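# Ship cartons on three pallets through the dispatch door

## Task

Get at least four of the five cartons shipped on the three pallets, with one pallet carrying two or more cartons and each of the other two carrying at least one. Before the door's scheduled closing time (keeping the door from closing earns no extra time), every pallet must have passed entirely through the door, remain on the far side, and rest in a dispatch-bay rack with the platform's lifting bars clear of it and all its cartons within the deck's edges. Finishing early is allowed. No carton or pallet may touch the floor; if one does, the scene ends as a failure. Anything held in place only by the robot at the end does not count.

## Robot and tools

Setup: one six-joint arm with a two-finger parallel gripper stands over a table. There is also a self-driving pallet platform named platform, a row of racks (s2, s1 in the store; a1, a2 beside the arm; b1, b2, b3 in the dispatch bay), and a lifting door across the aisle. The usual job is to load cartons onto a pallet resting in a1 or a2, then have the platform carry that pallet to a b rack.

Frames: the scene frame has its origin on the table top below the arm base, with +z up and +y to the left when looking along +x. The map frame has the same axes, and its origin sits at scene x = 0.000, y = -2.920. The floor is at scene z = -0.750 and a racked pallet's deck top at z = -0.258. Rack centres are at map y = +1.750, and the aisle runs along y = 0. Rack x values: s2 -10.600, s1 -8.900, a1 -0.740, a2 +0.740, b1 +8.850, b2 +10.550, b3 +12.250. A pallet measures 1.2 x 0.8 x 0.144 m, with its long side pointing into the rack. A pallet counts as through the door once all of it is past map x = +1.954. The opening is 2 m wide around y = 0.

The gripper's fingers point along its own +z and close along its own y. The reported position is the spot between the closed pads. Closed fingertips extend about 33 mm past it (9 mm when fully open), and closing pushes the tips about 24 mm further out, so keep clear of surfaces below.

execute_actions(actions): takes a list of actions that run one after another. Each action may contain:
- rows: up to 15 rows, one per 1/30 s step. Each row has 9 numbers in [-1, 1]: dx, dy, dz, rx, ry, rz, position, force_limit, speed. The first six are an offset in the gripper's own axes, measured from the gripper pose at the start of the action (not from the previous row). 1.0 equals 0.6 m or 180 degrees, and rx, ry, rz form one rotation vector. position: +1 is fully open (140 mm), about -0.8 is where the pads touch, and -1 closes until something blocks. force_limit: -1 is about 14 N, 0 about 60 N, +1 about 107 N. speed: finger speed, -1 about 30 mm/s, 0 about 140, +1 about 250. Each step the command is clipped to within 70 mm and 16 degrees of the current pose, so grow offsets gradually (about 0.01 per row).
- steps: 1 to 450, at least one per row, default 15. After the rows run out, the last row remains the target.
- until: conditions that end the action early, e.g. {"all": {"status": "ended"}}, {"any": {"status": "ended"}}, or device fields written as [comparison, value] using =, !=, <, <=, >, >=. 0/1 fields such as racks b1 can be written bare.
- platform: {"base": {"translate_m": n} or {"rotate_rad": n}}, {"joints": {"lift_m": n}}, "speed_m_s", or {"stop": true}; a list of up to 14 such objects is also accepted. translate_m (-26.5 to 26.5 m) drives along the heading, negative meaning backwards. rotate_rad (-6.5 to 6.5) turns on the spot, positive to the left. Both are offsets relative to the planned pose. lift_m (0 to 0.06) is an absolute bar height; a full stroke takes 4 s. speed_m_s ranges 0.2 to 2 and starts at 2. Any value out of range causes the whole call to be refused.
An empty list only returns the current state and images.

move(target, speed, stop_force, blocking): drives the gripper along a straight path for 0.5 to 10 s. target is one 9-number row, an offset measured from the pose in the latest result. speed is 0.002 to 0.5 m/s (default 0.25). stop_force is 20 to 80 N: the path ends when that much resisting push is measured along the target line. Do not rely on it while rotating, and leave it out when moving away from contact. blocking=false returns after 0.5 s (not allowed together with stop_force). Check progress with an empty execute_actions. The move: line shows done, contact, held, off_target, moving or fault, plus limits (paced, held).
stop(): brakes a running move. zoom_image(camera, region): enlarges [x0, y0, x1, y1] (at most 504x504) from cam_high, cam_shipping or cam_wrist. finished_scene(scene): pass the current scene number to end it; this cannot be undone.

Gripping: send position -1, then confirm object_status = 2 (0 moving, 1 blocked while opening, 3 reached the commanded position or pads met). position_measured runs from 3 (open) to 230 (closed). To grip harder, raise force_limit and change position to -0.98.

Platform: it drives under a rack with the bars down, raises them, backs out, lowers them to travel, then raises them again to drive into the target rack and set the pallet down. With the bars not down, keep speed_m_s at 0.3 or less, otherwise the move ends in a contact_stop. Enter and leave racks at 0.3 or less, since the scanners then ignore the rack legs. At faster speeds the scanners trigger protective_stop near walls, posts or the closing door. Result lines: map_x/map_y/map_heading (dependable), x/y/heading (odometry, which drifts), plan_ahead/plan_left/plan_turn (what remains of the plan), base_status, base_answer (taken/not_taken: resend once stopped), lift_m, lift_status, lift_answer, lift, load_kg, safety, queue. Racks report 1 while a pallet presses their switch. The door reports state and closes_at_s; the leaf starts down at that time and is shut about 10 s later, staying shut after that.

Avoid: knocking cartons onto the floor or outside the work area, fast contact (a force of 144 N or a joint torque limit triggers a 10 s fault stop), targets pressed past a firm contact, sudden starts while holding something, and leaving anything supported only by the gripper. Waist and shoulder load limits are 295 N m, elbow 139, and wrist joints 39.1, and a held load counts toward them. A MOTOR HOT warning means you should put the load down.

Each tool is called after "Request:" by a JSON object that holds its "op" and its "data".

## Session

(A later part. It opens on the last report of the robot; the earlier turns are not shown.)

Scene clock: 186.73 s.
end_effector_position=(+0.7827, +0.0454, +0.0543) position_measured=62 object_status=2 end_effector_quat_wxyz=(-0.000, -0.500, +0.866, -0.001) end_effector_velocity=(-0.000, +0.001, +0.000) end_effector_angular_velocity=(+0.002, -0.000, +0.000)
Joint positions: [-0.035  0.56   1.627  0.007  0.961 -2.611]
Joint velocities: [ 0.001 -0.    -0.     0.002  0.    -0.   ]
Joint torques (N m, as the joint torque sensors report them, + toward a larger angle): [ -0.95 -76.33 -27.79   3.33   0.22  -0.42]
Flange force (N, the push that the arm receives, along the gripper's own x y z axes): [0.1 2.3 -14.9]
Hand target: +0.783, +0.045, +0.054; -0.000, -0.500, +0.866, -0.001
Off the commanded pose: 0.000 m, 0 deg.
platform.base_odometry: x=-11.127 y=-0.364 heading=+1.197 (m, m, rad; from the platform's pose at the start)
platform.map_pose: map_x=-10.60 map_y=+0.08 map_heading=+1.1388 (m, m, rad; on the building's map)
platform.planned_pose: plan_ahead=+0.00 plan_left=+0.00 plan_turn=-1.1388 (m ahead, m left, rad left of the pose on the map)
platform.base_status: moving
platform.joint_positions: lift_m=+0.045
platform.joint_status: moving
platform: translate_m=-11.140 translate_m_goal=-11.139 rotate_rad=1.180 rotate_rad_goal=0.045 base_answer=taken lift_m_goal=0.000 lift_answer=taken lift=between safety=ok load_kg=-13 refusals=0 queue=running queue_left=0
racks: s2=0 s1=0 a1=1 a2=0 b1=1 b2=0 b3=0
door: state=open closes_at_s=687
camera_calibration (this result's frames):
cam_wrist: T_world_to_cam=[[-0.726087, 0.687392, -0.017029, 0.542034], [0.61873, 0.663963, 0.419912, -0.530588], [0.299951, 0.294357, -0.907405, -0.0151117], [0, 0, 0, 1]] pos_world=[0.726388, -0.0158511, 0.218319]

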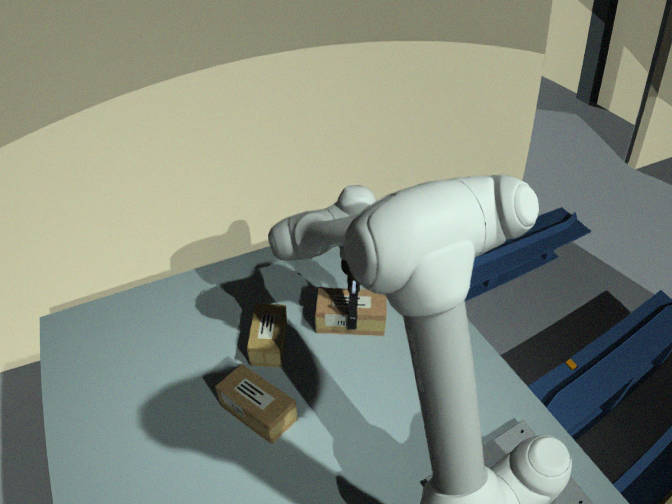

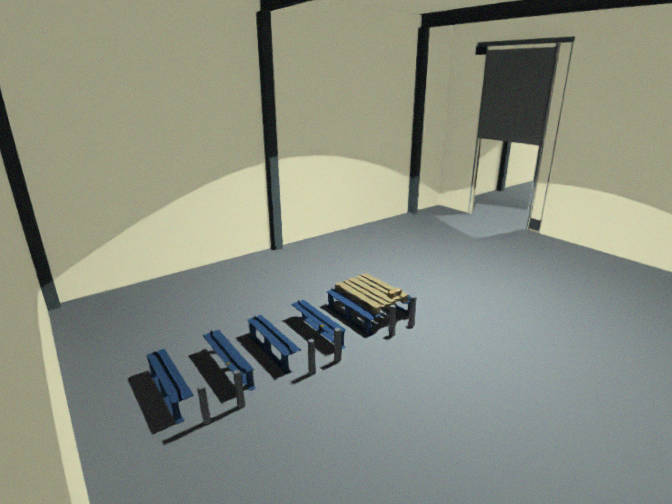

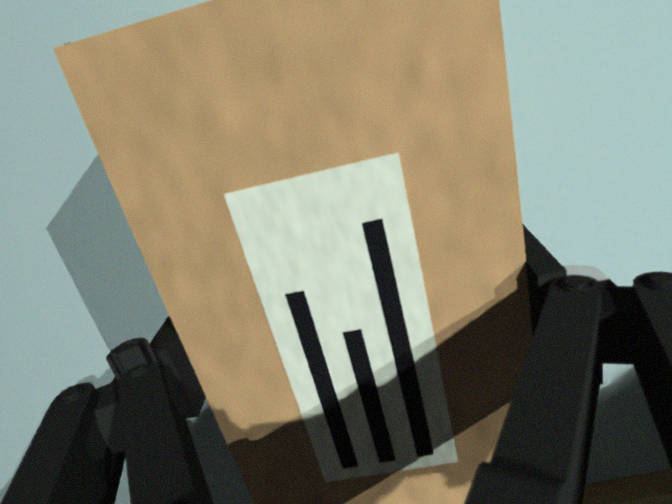

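Gripped. Send the platform list (queue should be done by now), then lift.

Request:
{"op": "execute_actions", "data": {"actions": [{"steps":450,"until":{"platform":{"queue":"done"}}},{"platform":[{"base":{"translate_m":11.34}},{"base":{"rotate_rad":1.5708},"joints":{"lift_m":0.06}},{"base":{"translate_m":1.42},"speed_m_s":0.3}],"steps":1}]}}

Request:
{"op": "move", "data": {"target": [0,0,-0.33,0,0,0,-1,0.2,0], "speed": 0.2}}

Scene clock: 189.73 s.
end_effector_position=(+0.7827, +0.0454, +0.0543) position_measured=62 object_status=2 end_effector_quat_wxyz=(-0.000, -0.500, +0.866, -0.001) end_effector_velocity=(+0.000, -0.001, +0.000) end_effector_angular_velocity=(+0.000, -0.001, -0.001)
Joint positions: [-0.035  0.56   1.627  0.007  0.961 -2.611]
Joint velocities: [-0.001 -0.     0.     0.    -0.    -0.   ]
Joint torques (N m, as the joint torque sensors report them, + toward a larger angle): [ -1.79 -75.71 -26.77   3.09   0.58  -0.37]
Flange force (N, the push that the arm receives, along the gripper's own x y z axes): [-0.9 1.3 -15.3]
Flange force at the end of the 1st action (N, along the gripper's axes at the end of the call): [0.2 1.1 -15.8]
Hand target: +0.783, +0.045, +0.054; -0.000, -0.500, +0.866, -0.001
Off the commanded pose: 0.000 m, 0 deg.
platform.base_odometry: x=-11.127 y=-0.364 heading=+0.045 (m, m, rad; from the platform's pose at the start)
platform.map_pose: map_x=-10.60 map_y=+0.08 map_heading=+0.0000 (m, m, rad; on the building's map)
platform.planned_pose: plan_ahead=+11.34 plan_left=+0.00 plan_turn=+0.0000 (m ahead, m left, rad left of the pose on the map)
platform.base_status: moving
platform.joint_positions: lift_m=+0.000
platform.joint_status: done
platform: translate_m=-11.139 translate_m_goal=0.200 rotate_rad=0.045 rotate_rad_goal=0.045 base_answer=taken lift_m_goal=0.000 lift_answer=taken lift=down safety=ok load_kg=-49 refusals=0 queue=running queue_left=2
racks: s2=0 s1=0 a1=1 a2=0 b1=1 b2=0 b3=0
door: state=open closes_at_s=687
camera_calibration (this result's frames):
cam_wrist: T_world_to_cam=[[-0.726091, 0.687387, -0.0170214, 0.542034], [0.618739, 0.663975, 0.419881, -0.530571], [0.299923, 0.294341, -0.907419, -0.0150885], [0, 0, 0, 1]] pos_world=[0.726377, -0.0158607, 0.218312]

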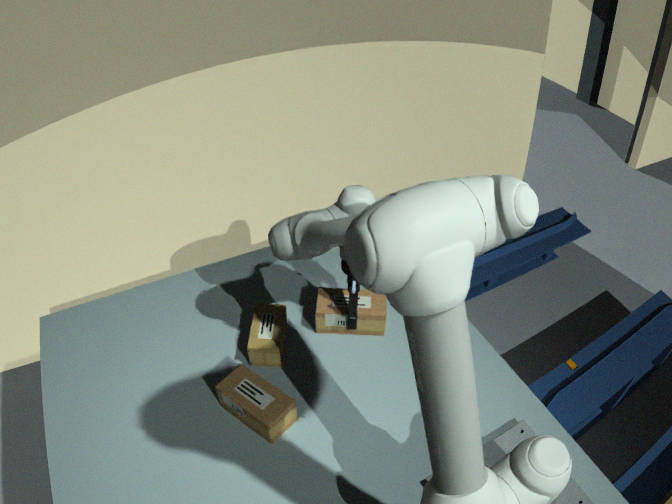

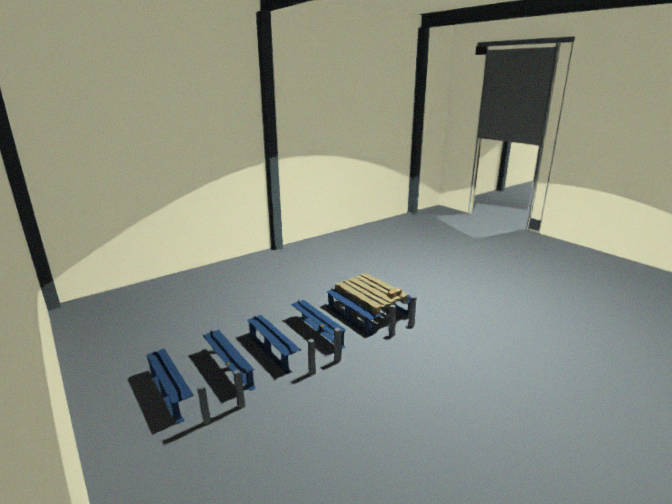

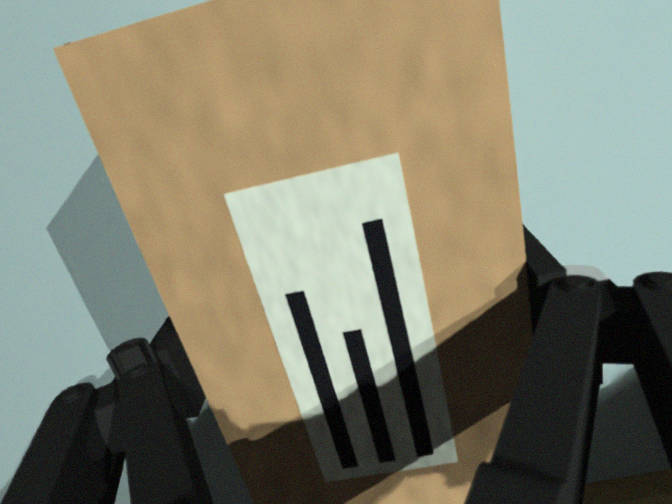

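Scene clock: 191.10 s.
end_effector_position=(+0.7826, +0.0457, +0.2523) position_measured=62 object_status=2 end_effector_quat_wxyz=(-0.000, -0.500, +0.866, -0.001) end_effector_velocity=(+0.000, -0.001, +0.001) end_effector_angular_velocity=(-0.000, -0.002, -0.000)
Joint positions: [-0.037  0.42   1.452  0.006  1.276 -2.61 ]
Joint velocities: [-0.001 -0.001 -0.001 -0.    -0.    -0.   ]
Joint torques (N m, as the joint torque sensors report them, + toward a larger angle): [  1.03 -84.93 -43.08   4.2    0.17  -0.22]
Flange force (N, the push that the arm receives, along the gripper's own x y z axes): [3.5 1.0 4.9]
Hand target: +0.783, +0.046, +0.252; -0.000, -0.500, +0.866, -0.001
Off the commanded pose: 0.000 m, 0 deg.
platform.base_odometry: x=-10.773 y=-0.347 heading=+0.046 (m, m, rad; from the platform's pose at the start)
platform.map_pose: map_x=-10.23 map_y=+0.08 map_heading=+0.0000 (m, m, rad; on the building's map)
platform.planned_pose: plan_ahead=+10.97 plan_left=+0.00 plan_turn=+0.0000 (m ahead, m left, rad left of the pose on the map)
platform.base_status: moving
platform.joint_positions: lift_m=+0.000
platform.joint_status: done
platform: translate_m=-10.769 translate_m_goal=0.200 rotate_rad=0.046 rotate_rad_goal=0.048 base_answer=taken lift_m_goal=0.000 lift_answer=taken lift=down safety=ok load_kg=-49 refusals=0 queue=running queue_left=2
racks: s2=0 s1=0 a1=1 a2=0 b1=1 b2=0 b3=0
door: state=open closes_at_s=687
move: done
camera_calibration (this result's frames):
cam_wrist: T_world_to_cam=[[-0.726138, 0.687333, -0.0172124, 0.545177], [0.618583, 0.664025, 0.420031, -0.613848], [0.30013, 0.294353, -0.907347, 0.164385], [0, 0, 0, 1]] pos_world=[0.726253, -0.0154948, 0.416373]

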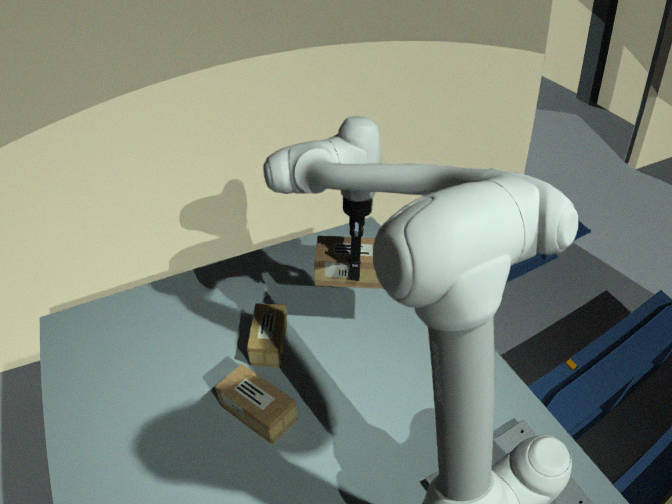

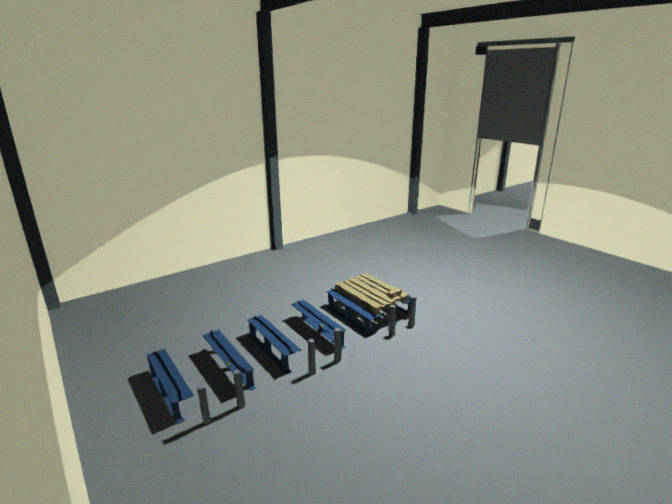

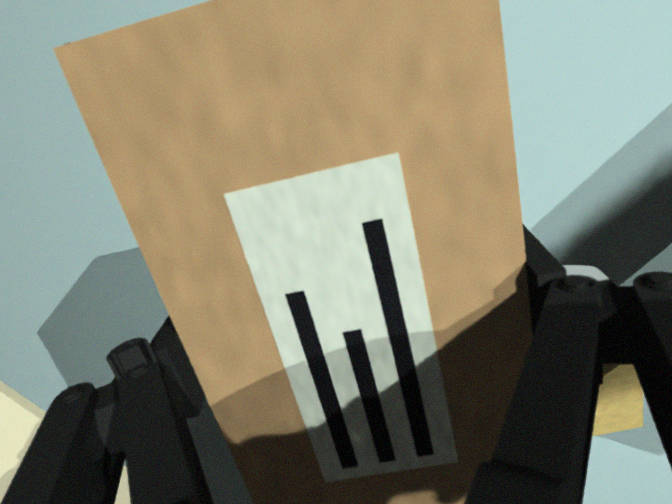

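Request:
{"op": "move", "data": {"target": [0.994,-0.165,0,0,0,0.333,-1,0.2,0], "speed": 0.3}}

Request:
{"op": "move", "data": {"target": [0.033,-0.75,0.5,0,0,0,-1,0.2,0], "speed": 0.25}}

Request:
{"op": "move", "data": {"target": [0,0,0.17,0,0,0,-1,0.2,0], "speed": 0.1}}

Scene clock: 200.50 s.
end_effector_position=(+0.5700, -0.5196, +0.2534) position_measured=62 object_status=2 end_effector_quat_wxyz=(+0.000, -0.000, +1.000, -0.001) end_effector_velocity=(-0.001, -0.001, -0.000) end_effector_angular_velocity=(+0.001, +0.000, -0.001)
Joint positions: [-0.83   0.404  1.479 -0.001  1.267 -2.355]
Joint velocities: [-0.002  0.001 -0.     0.     0.    -0.   ]
Joint torques (N m, as the joint torque sensors report them, + toward a larger angle): [  0.76 -81.31 -42.85   4.08   0.18  -0.11]
Flange force (N, the push that the arm receives, along the gripper's own x y z axes): [4.2 1.4 4.9]
Hand target: +0.570, -0.520, +0.253; +0.000, -0.000, +1.000, -0.001
Off the commanded pose: 0.001 m, 0 deg.
platform.base_odometry: x=+0.186 y=+0.151 heading=+0.046 (m, m, rad; from the platform's pose at the start)
platform.map_pose: map_x=+0.73 map_y=+0.08 map_heading=+0.0000 (m, m, rad; on the building's map)
platform.planned_pose: plan_ahead=+0.01 plan_left=+0.00 plan_turn=+0.0000 (m ahead, m left, rad left of the pose on the map)
platform.base_status: moving
platform.joint_positions: lift_m=+0.000
platform.joint_status: done
platform: translate_m=0.188 translate_m_goal=0.200 rotate_rad=0.046 rotate_rad_goal=0.047 base_answer=taken lift_m_goal=0.000 lift_answer=taken lift=down safety=ok load_kg=-49 refusals=0 queue=running queue_left=2
racks: s2=0 s1=0 a1=1 a2=0 b1=1 b2=0 b3=0
door: state=open closes_at_s=687
move: done
camera_calibration (this result's frames):
cam_wrist: T_world_to_cam=[[0.231165, 0.97276, -0.0173528, 0.382089], [0.883764, -0.202491, 0.421851, -0.709184], [0.406846, -0.112853, -0.906499, 0.122945], [0, 0, 0, 1]] pos_world=[0.488406, -0.501409, 0.41725]

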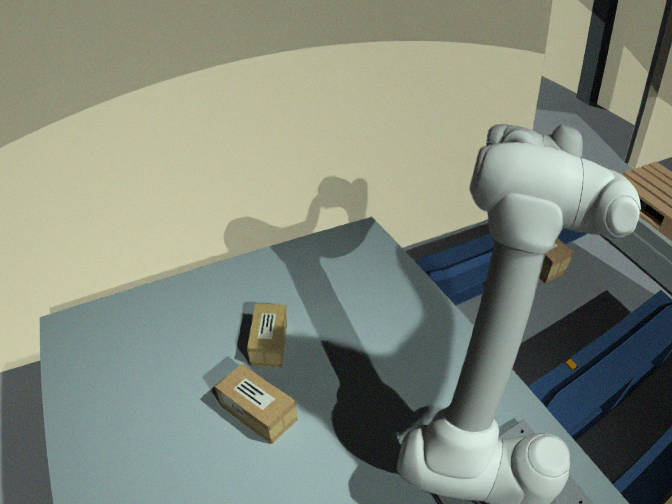

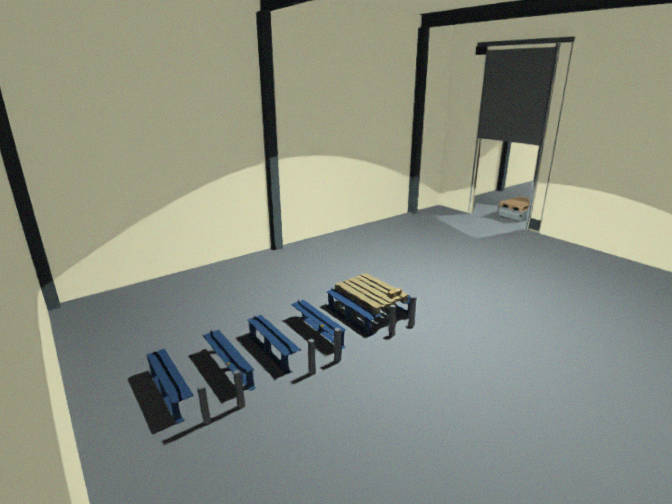

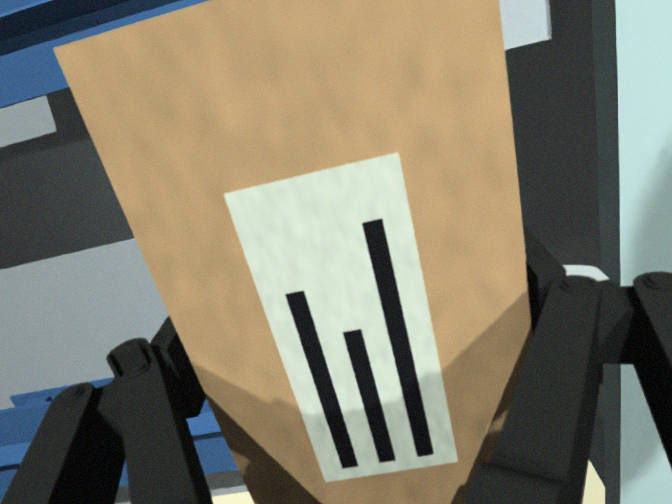

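Scene clock: 203.07 s.
end_effector_position=(+0.5508, -0.9706, -0.0451) position_measured=62 object_status=2 end_effector_quat_wxyz=(+0.000, -0.000, +1.000, -0.001) end_effector_velocity=(+0.001, -0.000, -0.000) end_effector_angular_velocity=(-0.000, -0.001, +0.000)
Joint positions: [-1.131  1.187  0.629 -0.004  1.333 -2.656]
Joint velocities: [ 0.     0.001 -0.001  0.001 -0.    -0.   ]
Joint torques (N m, as the joint torque sensors report them, + toward a larger angle): [   1.85 -139.54  -43.38    4.37   -0.17   -0.31]
Flange force (N, the push that the arm receives, along the gripper's own x y z axes): [3.8 4.6 3.9]
Hand target: +0.551, -0.971, -0.045; +0.000, -0.000, +1.000, -0.001
Off the commanded pose: 0.001 m, 0 deg.
platform.base_odometry: x=+0.201 y=+0.152 heading=+1.015 (m, m, rad; from the platform's pose at the start)
platform.map_pose: map_x=+0.74 map_y=+0.08 map_heading=+0.9861 (m, m, rad; on the building's map)
platform.planned_pose: plan_ahead=+0.00 plan_left=+0.00 plan_turn=+0.5847 (m ahead, m left, rad left of the pose on the map)
platform.base_status: moving
platform.joint_positions: lift_m=+0.033
platform.joint_status: moving
platform: translate_m=0.200 translate_m_goal=0.200 rotate_rad=1.031 rotate_rad_goal=1.617 base_answer=taken lift_m_goal=0.060 lift_answer=taken lift=between safety=ok load_kg=25 refusals=0 queue=running queue_left=1
racks: s2=0 s1=0 a1=1 a2=0 b1=1 b2=0 b3=0
door: state=open closes_at_s=687
move: done
camera_calibration (this result's frames):
cam_wrist: T_world_to_cam=[[0.231192, 0.972749, -0.0176044, 0.820015], [0.883798, -0.202417, 0.421816, -0.657547], [0.406758, -0.113079, -0.90651, -0.190911], [0, 0, 0, 1]] pos_world=[0.469212, -0.952355, 0.118737]

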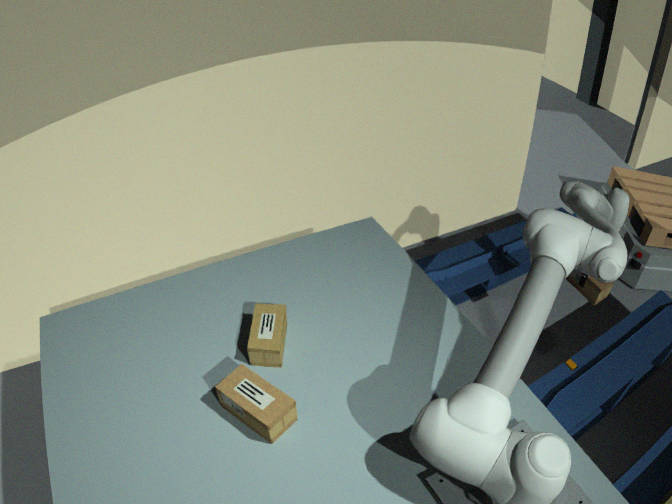

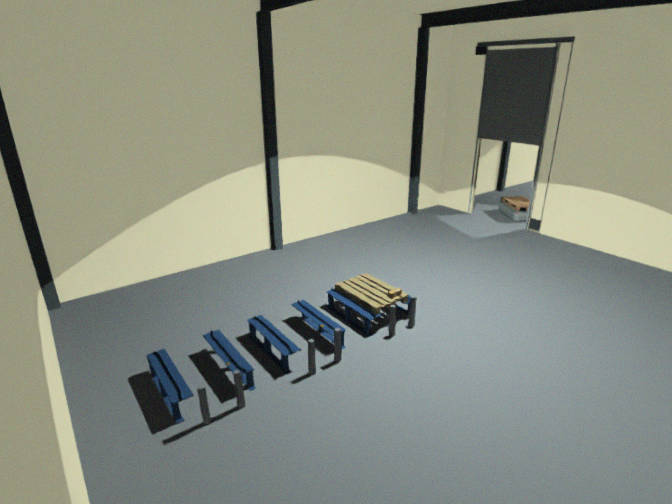

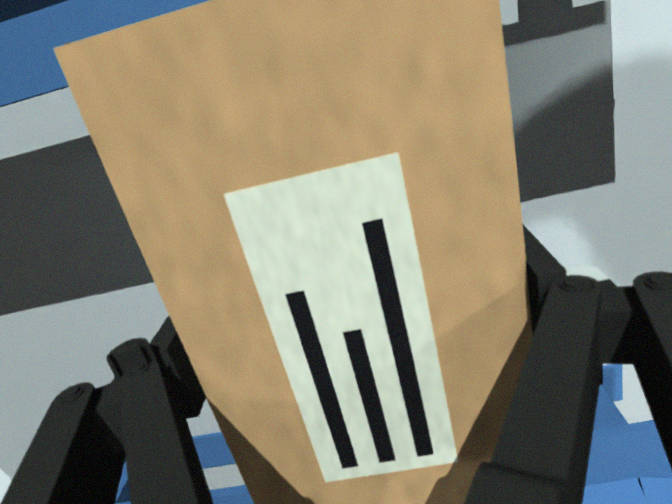

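Scene clock: 204.37 s.
end_effector_position=(+0.5508, -0.9708, -0.1472) position_measured=62 object_status=2 end_effector_quat_wxyz=(+0.000, -0.000, +1.000, -0.001) end_effector_velocity=(+0.001, +0.000, +0.001) end_effector_angular_velocity=(-0.002, +0.001, +0.002)
Joint positions: [-1.132  1.266  0.655 -0.004  1.228 -2.656]
Joint velocities: [ 0.002 -0.001 -0.    -0.001 -0.     0.   ]
Joint torques (N m, as the joint torque sensors report them, + toward a larger angle): [   1.03 -140.34  -41.      4.1     0.04   -0.38]
Flange force (N, the push that the arm receives, along the gripper's own x y z axes): [2.2 1.8 3.0]
Hand target: +0.551, -0.971, -0.147; +0.000, -0.000, +1.000, -0.001
Off the commanded pose: 0.000 m, 0 deg.
platform.base_odometry: x=+0.201 y=+0.152 heading=+1.606 (m, m, rad; from the platform's pose at the start)
platform.map_pose: map_x=+0.74 map_y=+0.08 map_heading=+1.5664 (m, m, rad; on the building's map)
platform.planned_pose: plan_ahead=+0.00 plan_left=+0.00 plan_turn=+0.0044 (m ahead, m left, rad left of the pose on the map)
platform.base_status: moving
platform.joint_positions: lift_m=+0.054
platform.joint_status: moving
platform: translate_m=0.200 translate_m_goal=0.200 rotate_rad=1.610 rotate_rad_goal=1.617 base_answer=taken lift_m_goal=0.060 lift_answer=taken lift=between safety=ok load_kg=25 refusals=0 queue=running queue_left=1
racks: s2=0 s1=0 a1=1 a2=0 b1=1 b2=0 b3=0
door: state=open closes_at_s=687
move: done
camera_calibration (this result's frames):
cam_wrist: T_world_to_cam=[[0.231108, 0.972769, -0.0175721, 0.818524], [0.883863, -0.202369, 0.421702, -0.614557], [0.406663, -0.11299, -0.906564, -0.283347], [0, 0, 0, 1]] pos_world=[0.469243, -0.952617, 0.0166712]

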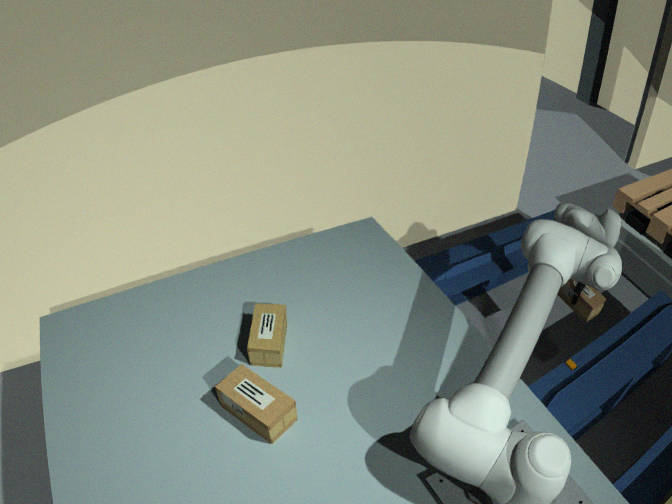

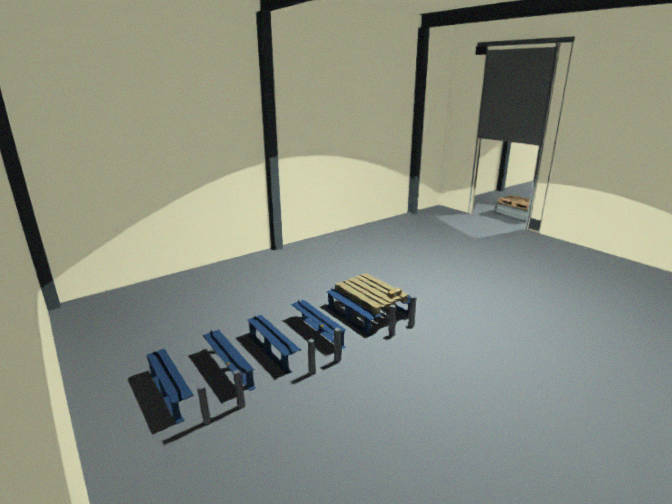

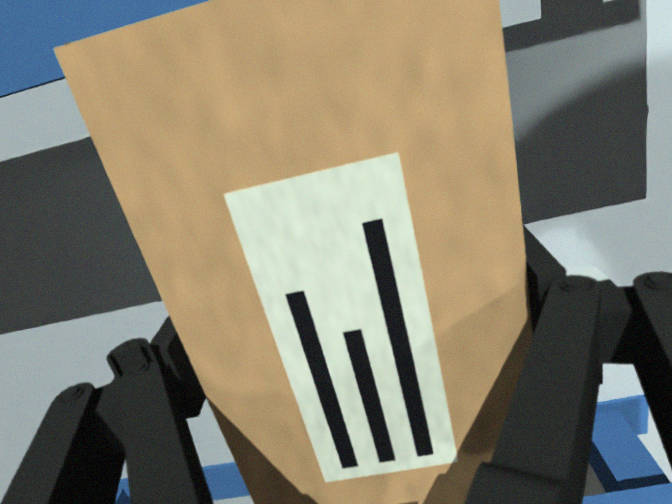

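Request:
{"op": "execute_actions", "data": {"actions": [{"steps":450,"until":{"platform":{"queue":"done"}}}]}}

Request:
{"op": "move", "data": {"target": [0,0,0.03,0,0,0,-1,0.2,0], "speed": 0.04}}

Request:
{"op": "move", "data": {"target": [0,0,0.07,0,0,0,-1,0.2,0], "speed": 0.014, "stop_force": 20}}

Scene clock: 210.57 s.
end_effector_position=(+0.5508, -0.9709, -0.1471) position_measured=62 object_status=2 end_effector_quat_wxyz=(+0.000, -0.000, +1.000, -0.001) end_effector_velocity=(-0.000, -0.000, +0.001) end_effector_angular_velocity=(-0.001, +0.000, +0.000)
Joint positions: [-1.131  1.265  0.655 -0.004  1.228 -2.655]
Joint velocities: [-0.    -0.001 -0.    -0.     0.    -0.   ]
Joint torques (N m, as the joint torque sensors report them, + toward a larger angle): [   2.09 -141.64  -42.72    3.94    0.03   -0.35]
Flange force (N, the push that the arm receives, along the gripper's own x y z axes): [5.5 6.7 3.5]
Hand target: +0.551, -0.971, -0.147; +0.000, -0.000, +1.000, -0.001
Off the commanded pose: 0.000 m, 0 deg.
platform.base_odometry: x=+0.134 y=+1.570 heading=+1.616 (m, m, rad; from the platform's pose at the start)
platform.map_pose: map_x=+0.74 map_y=+1.50 map_heading=+1.5708 (m, m, rad; on the building's map)
platform.planned_pose: plan_ahead=+0.00 plan_left=+0.00 plan_turn=+0.0000 (m ahead, m left, rad left of the pose on the map)
platform.base_status: done
platform.joint_positions: lift_m=+0.060
platform.joint_status: done
platform: translate_m=1.621 translate_m_goal=1.621 rotate_rad=1.616 rotate_rad_goal=1.615 base_answer=taken lift_m_goal=0.060 lift_answer=taken lift=up safety=ok load_kg=20 refusals=0 queue=done queue_left=0
racks: s2=0 s1=0 a1=1 a2=0 b1=1 b2=0 b3=0
door: state=open closes_at_s=687
camera_calibration (this result's frames):
cam_wrist: T_world_to_cam=[[0.231216, 0.972743, -0.0176096, 0.818446], [0.883795, -0.202437, 0.421812, -0.614657], [0.40675, -0.113093, -0.906512, -0.283411], [0, 0, 0, 1]] pos_world=[0.46927, -0.952619, 0.0167661]

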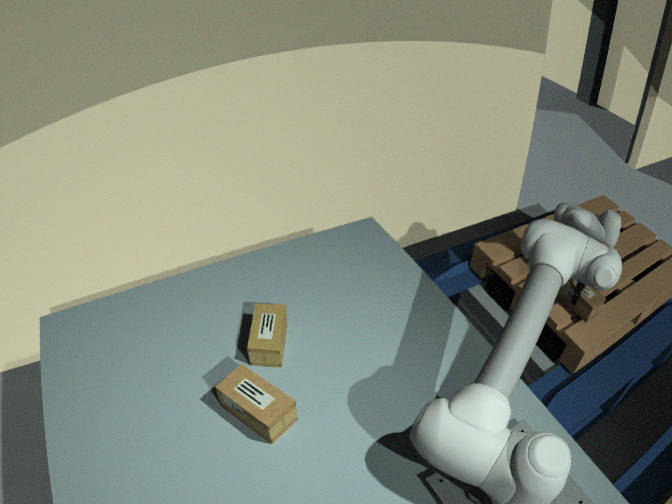

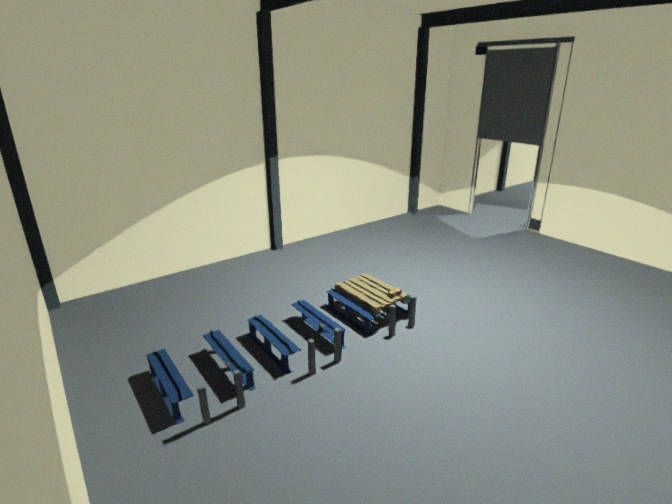

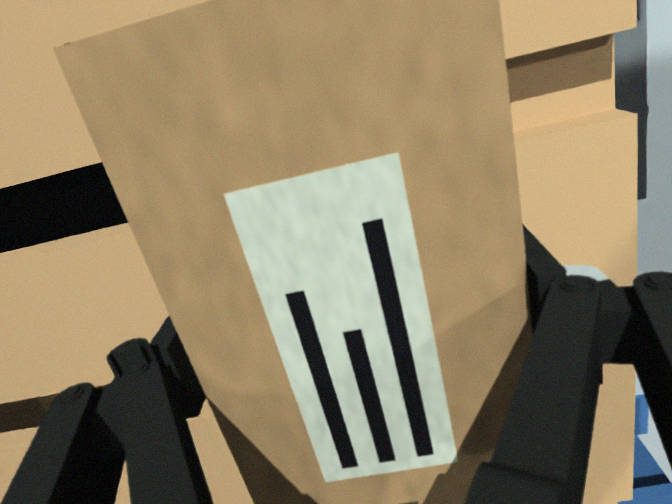

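Scene clock: 211.30 s.
end_effector_position=(+0.5509, -0.9709, -0.1651) position_measured=62 object_status=2 end_effector_quat_wxyz=(+0.000, -0.000, +1.000, -0.001) end_effector_velocity=(-0.000, -0.001, +0.001) end_effector_angular_velocity=(-0.001, -0.000, -0.000)
Joint positions: [-1.131  1.282  0.655 -0.004  1.212 -2.655]
Joint velocities: [-0.    -0.001  0.    -0.    -0.     0.   ]
Joint torques (N m, as the joint torque sensors report them, + toward a larger angle): [   2.23 -139.24  -41.18    4.07    0.02   -0.42]
Flange force (N, the push that the arm receives, along the gripper's own x y z axes): [5.7 5.6 2.1]
Hand target: +0.551, -0.971, -0.165; +0.000, -0.000, +1.000, -0.001
Off the commanded pose: 0.000 m, 0 deg.
platform.base_odometry: x=+0.134 y=+1.570 heading=+1.616 (m, m, rad; from the platform's pose at the start)
platform.map_pose: map_x=+0.74 map_y=+1.50 map_heading=+1.5708 (m, m, rad; on the building's map)
platform.planned_pose: plan_ahead=+0.00 plan_left=+0.00 plan_turn=+0.0000 (m ahead, m left, rad left of the pose on the map)
platform.base_status: done
platform.joint_positions: lift_m=+0.060
platform.joint_status: done
platform: translate_m=1.621 translate_m_goal=1.621 rotate_rad=1.616 rotate_rad_goal=1.615 base_answer=taken lift_m_goal=0.060 lift_answer=taken lift=up safety=ok load_kg=20 refusals=0 queue=done queue_left=0
racks: s2=0 s1=0 a1=1 a2=0 b1=1 b2=0 b3=0
door: state=open closes_at_s=687
move: done
camera_calibration (this result's frames):
cam_wrist: T_world_to_cam=[[0.231179, 0.972752, -0.0175892, 0.818159], [0.883782, -0.202407, 0.421855, -0.607105], [0.4068, -0.113069, -0.906493, -0.299768], [0, 0, 0, 1]] pos_world=[0.469353, -0.952643, -0.00123639]

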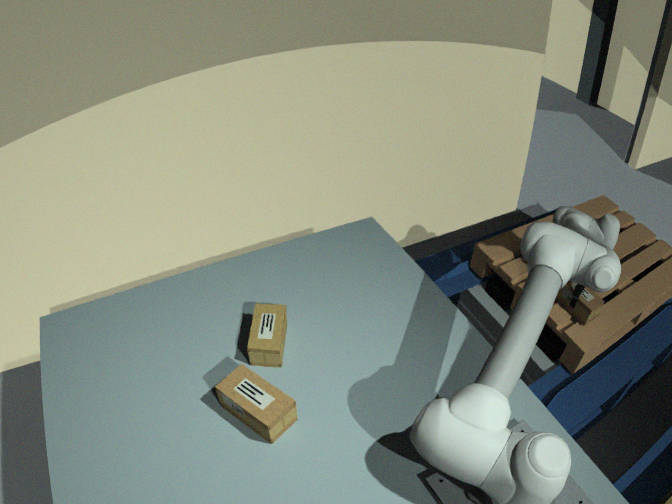

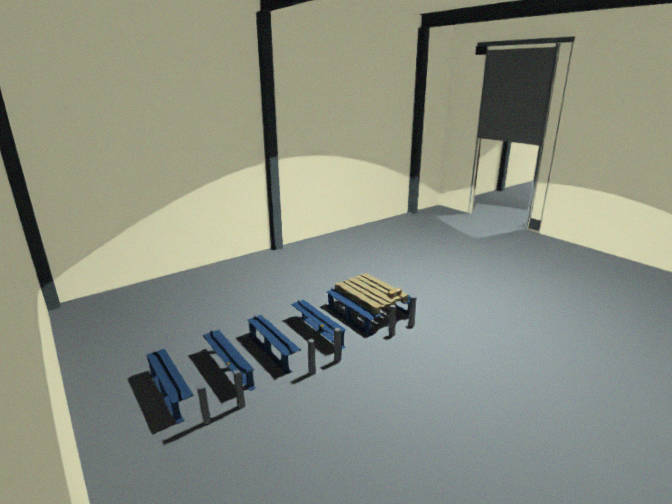

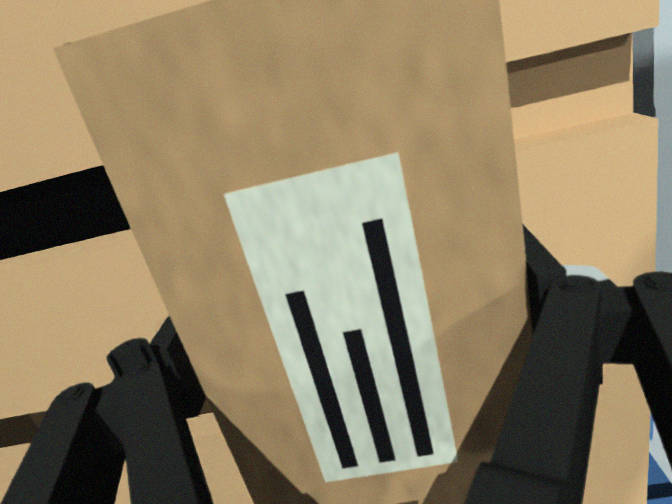

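Scene clock: 212.87 s.
end_effector_position=(+0.5510, -0.9710, -0.1823) position_measured=62 object_status=2 end_effector_quat_wxyz=(+0.000, -0.000, +1.000, -0.001) end_effector_velocity=(+0.001, +0.001, +0.002) end_effector_angular_velocity=(+0.001, +0.000, +0.000)
Joint positions: [-1.132  1.298  0.653 -0.004  1.198 -2.655]
Joint velocities: [ 0.001 -0.002  0.001  0.001  0.003  0.   ]
Joint torques (N m, as the joint torque sensors report them, + toward a larger angle): [   0.06 -109.61  -28.03    3.79   -1.84   -0.04]
Flange force (N, the push that the arm receives, along the gripper's own x y z axes): [4.2 7.6 -28.2]
Hand target: +0.551, -0.971, -0.182; +0.000, -0.000, +1.000, -0.001
Off the commanded pose: 0.025 m, 0 deg.
platform.base_odometry: x=+0.134 y=+1.570 heading=+1.616 (m, m, rad; from the platform's pose at the start)
platform.map_pose: map_x=+0.74 map_y=+1.50 map_heading=+1.5708 (m, m, rad; on the building's map)
platform.planned_pose: plan_ahead=+0.00 plan_left=+0.00 plan_turn=+0.0000 (m ahead, m left, rad left of the pose on the map)
platform.base_status: done
platform.joint_positions: lift_m=+0.060
platform.joint_status: done
platform: translate_m=1.621 translate_m_goal=1.621 rotate_rad=1.616 rotate_rad_goal=1.615 base_answer=taken lift_m_goal=0.060 lift_answer=taken lift=up safety=ok load_kg=20 refusals=0 queue=done queue_left=0
racks: s2=0 s1=0 a1=1 a2=0 b1=1 b2=0 b3=0
door: state=open closes_at_s=687
move: contact
camera_calibration (this result's frames):
cam_wrist: T_world_to_cam=[[0.2312, 0.972744, -0.0177429, 0.817935], [0.883727, -0.202345, 0.422, -0.599817], [0.406908, -0.113246, -0.906422, -0.315646], [0, 0, 0, 1]] pos_world=[0.469407, -0.952757, -0.0184737]

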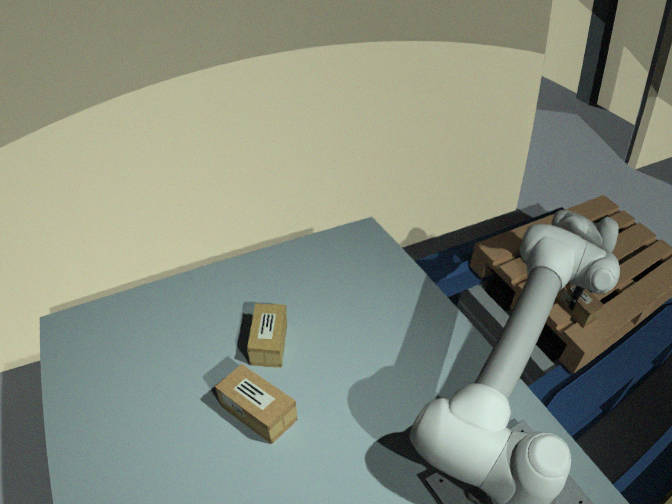

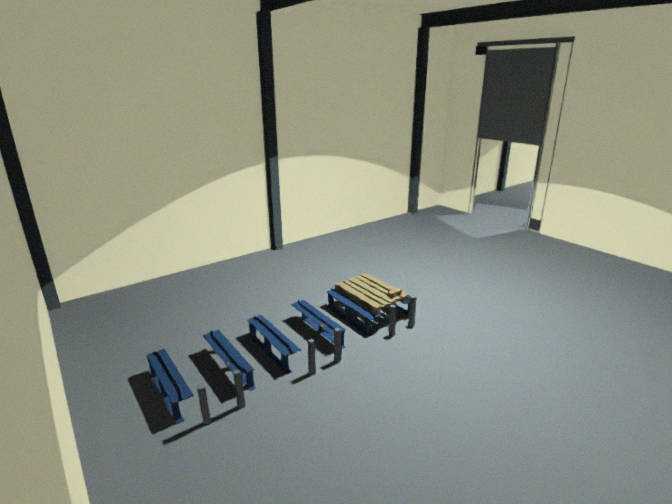

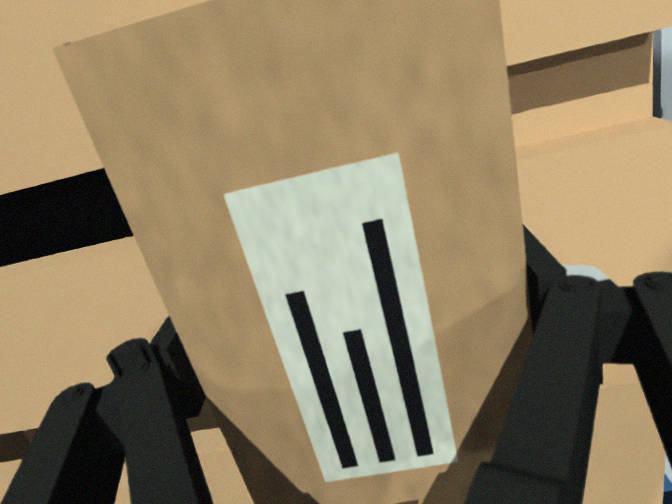

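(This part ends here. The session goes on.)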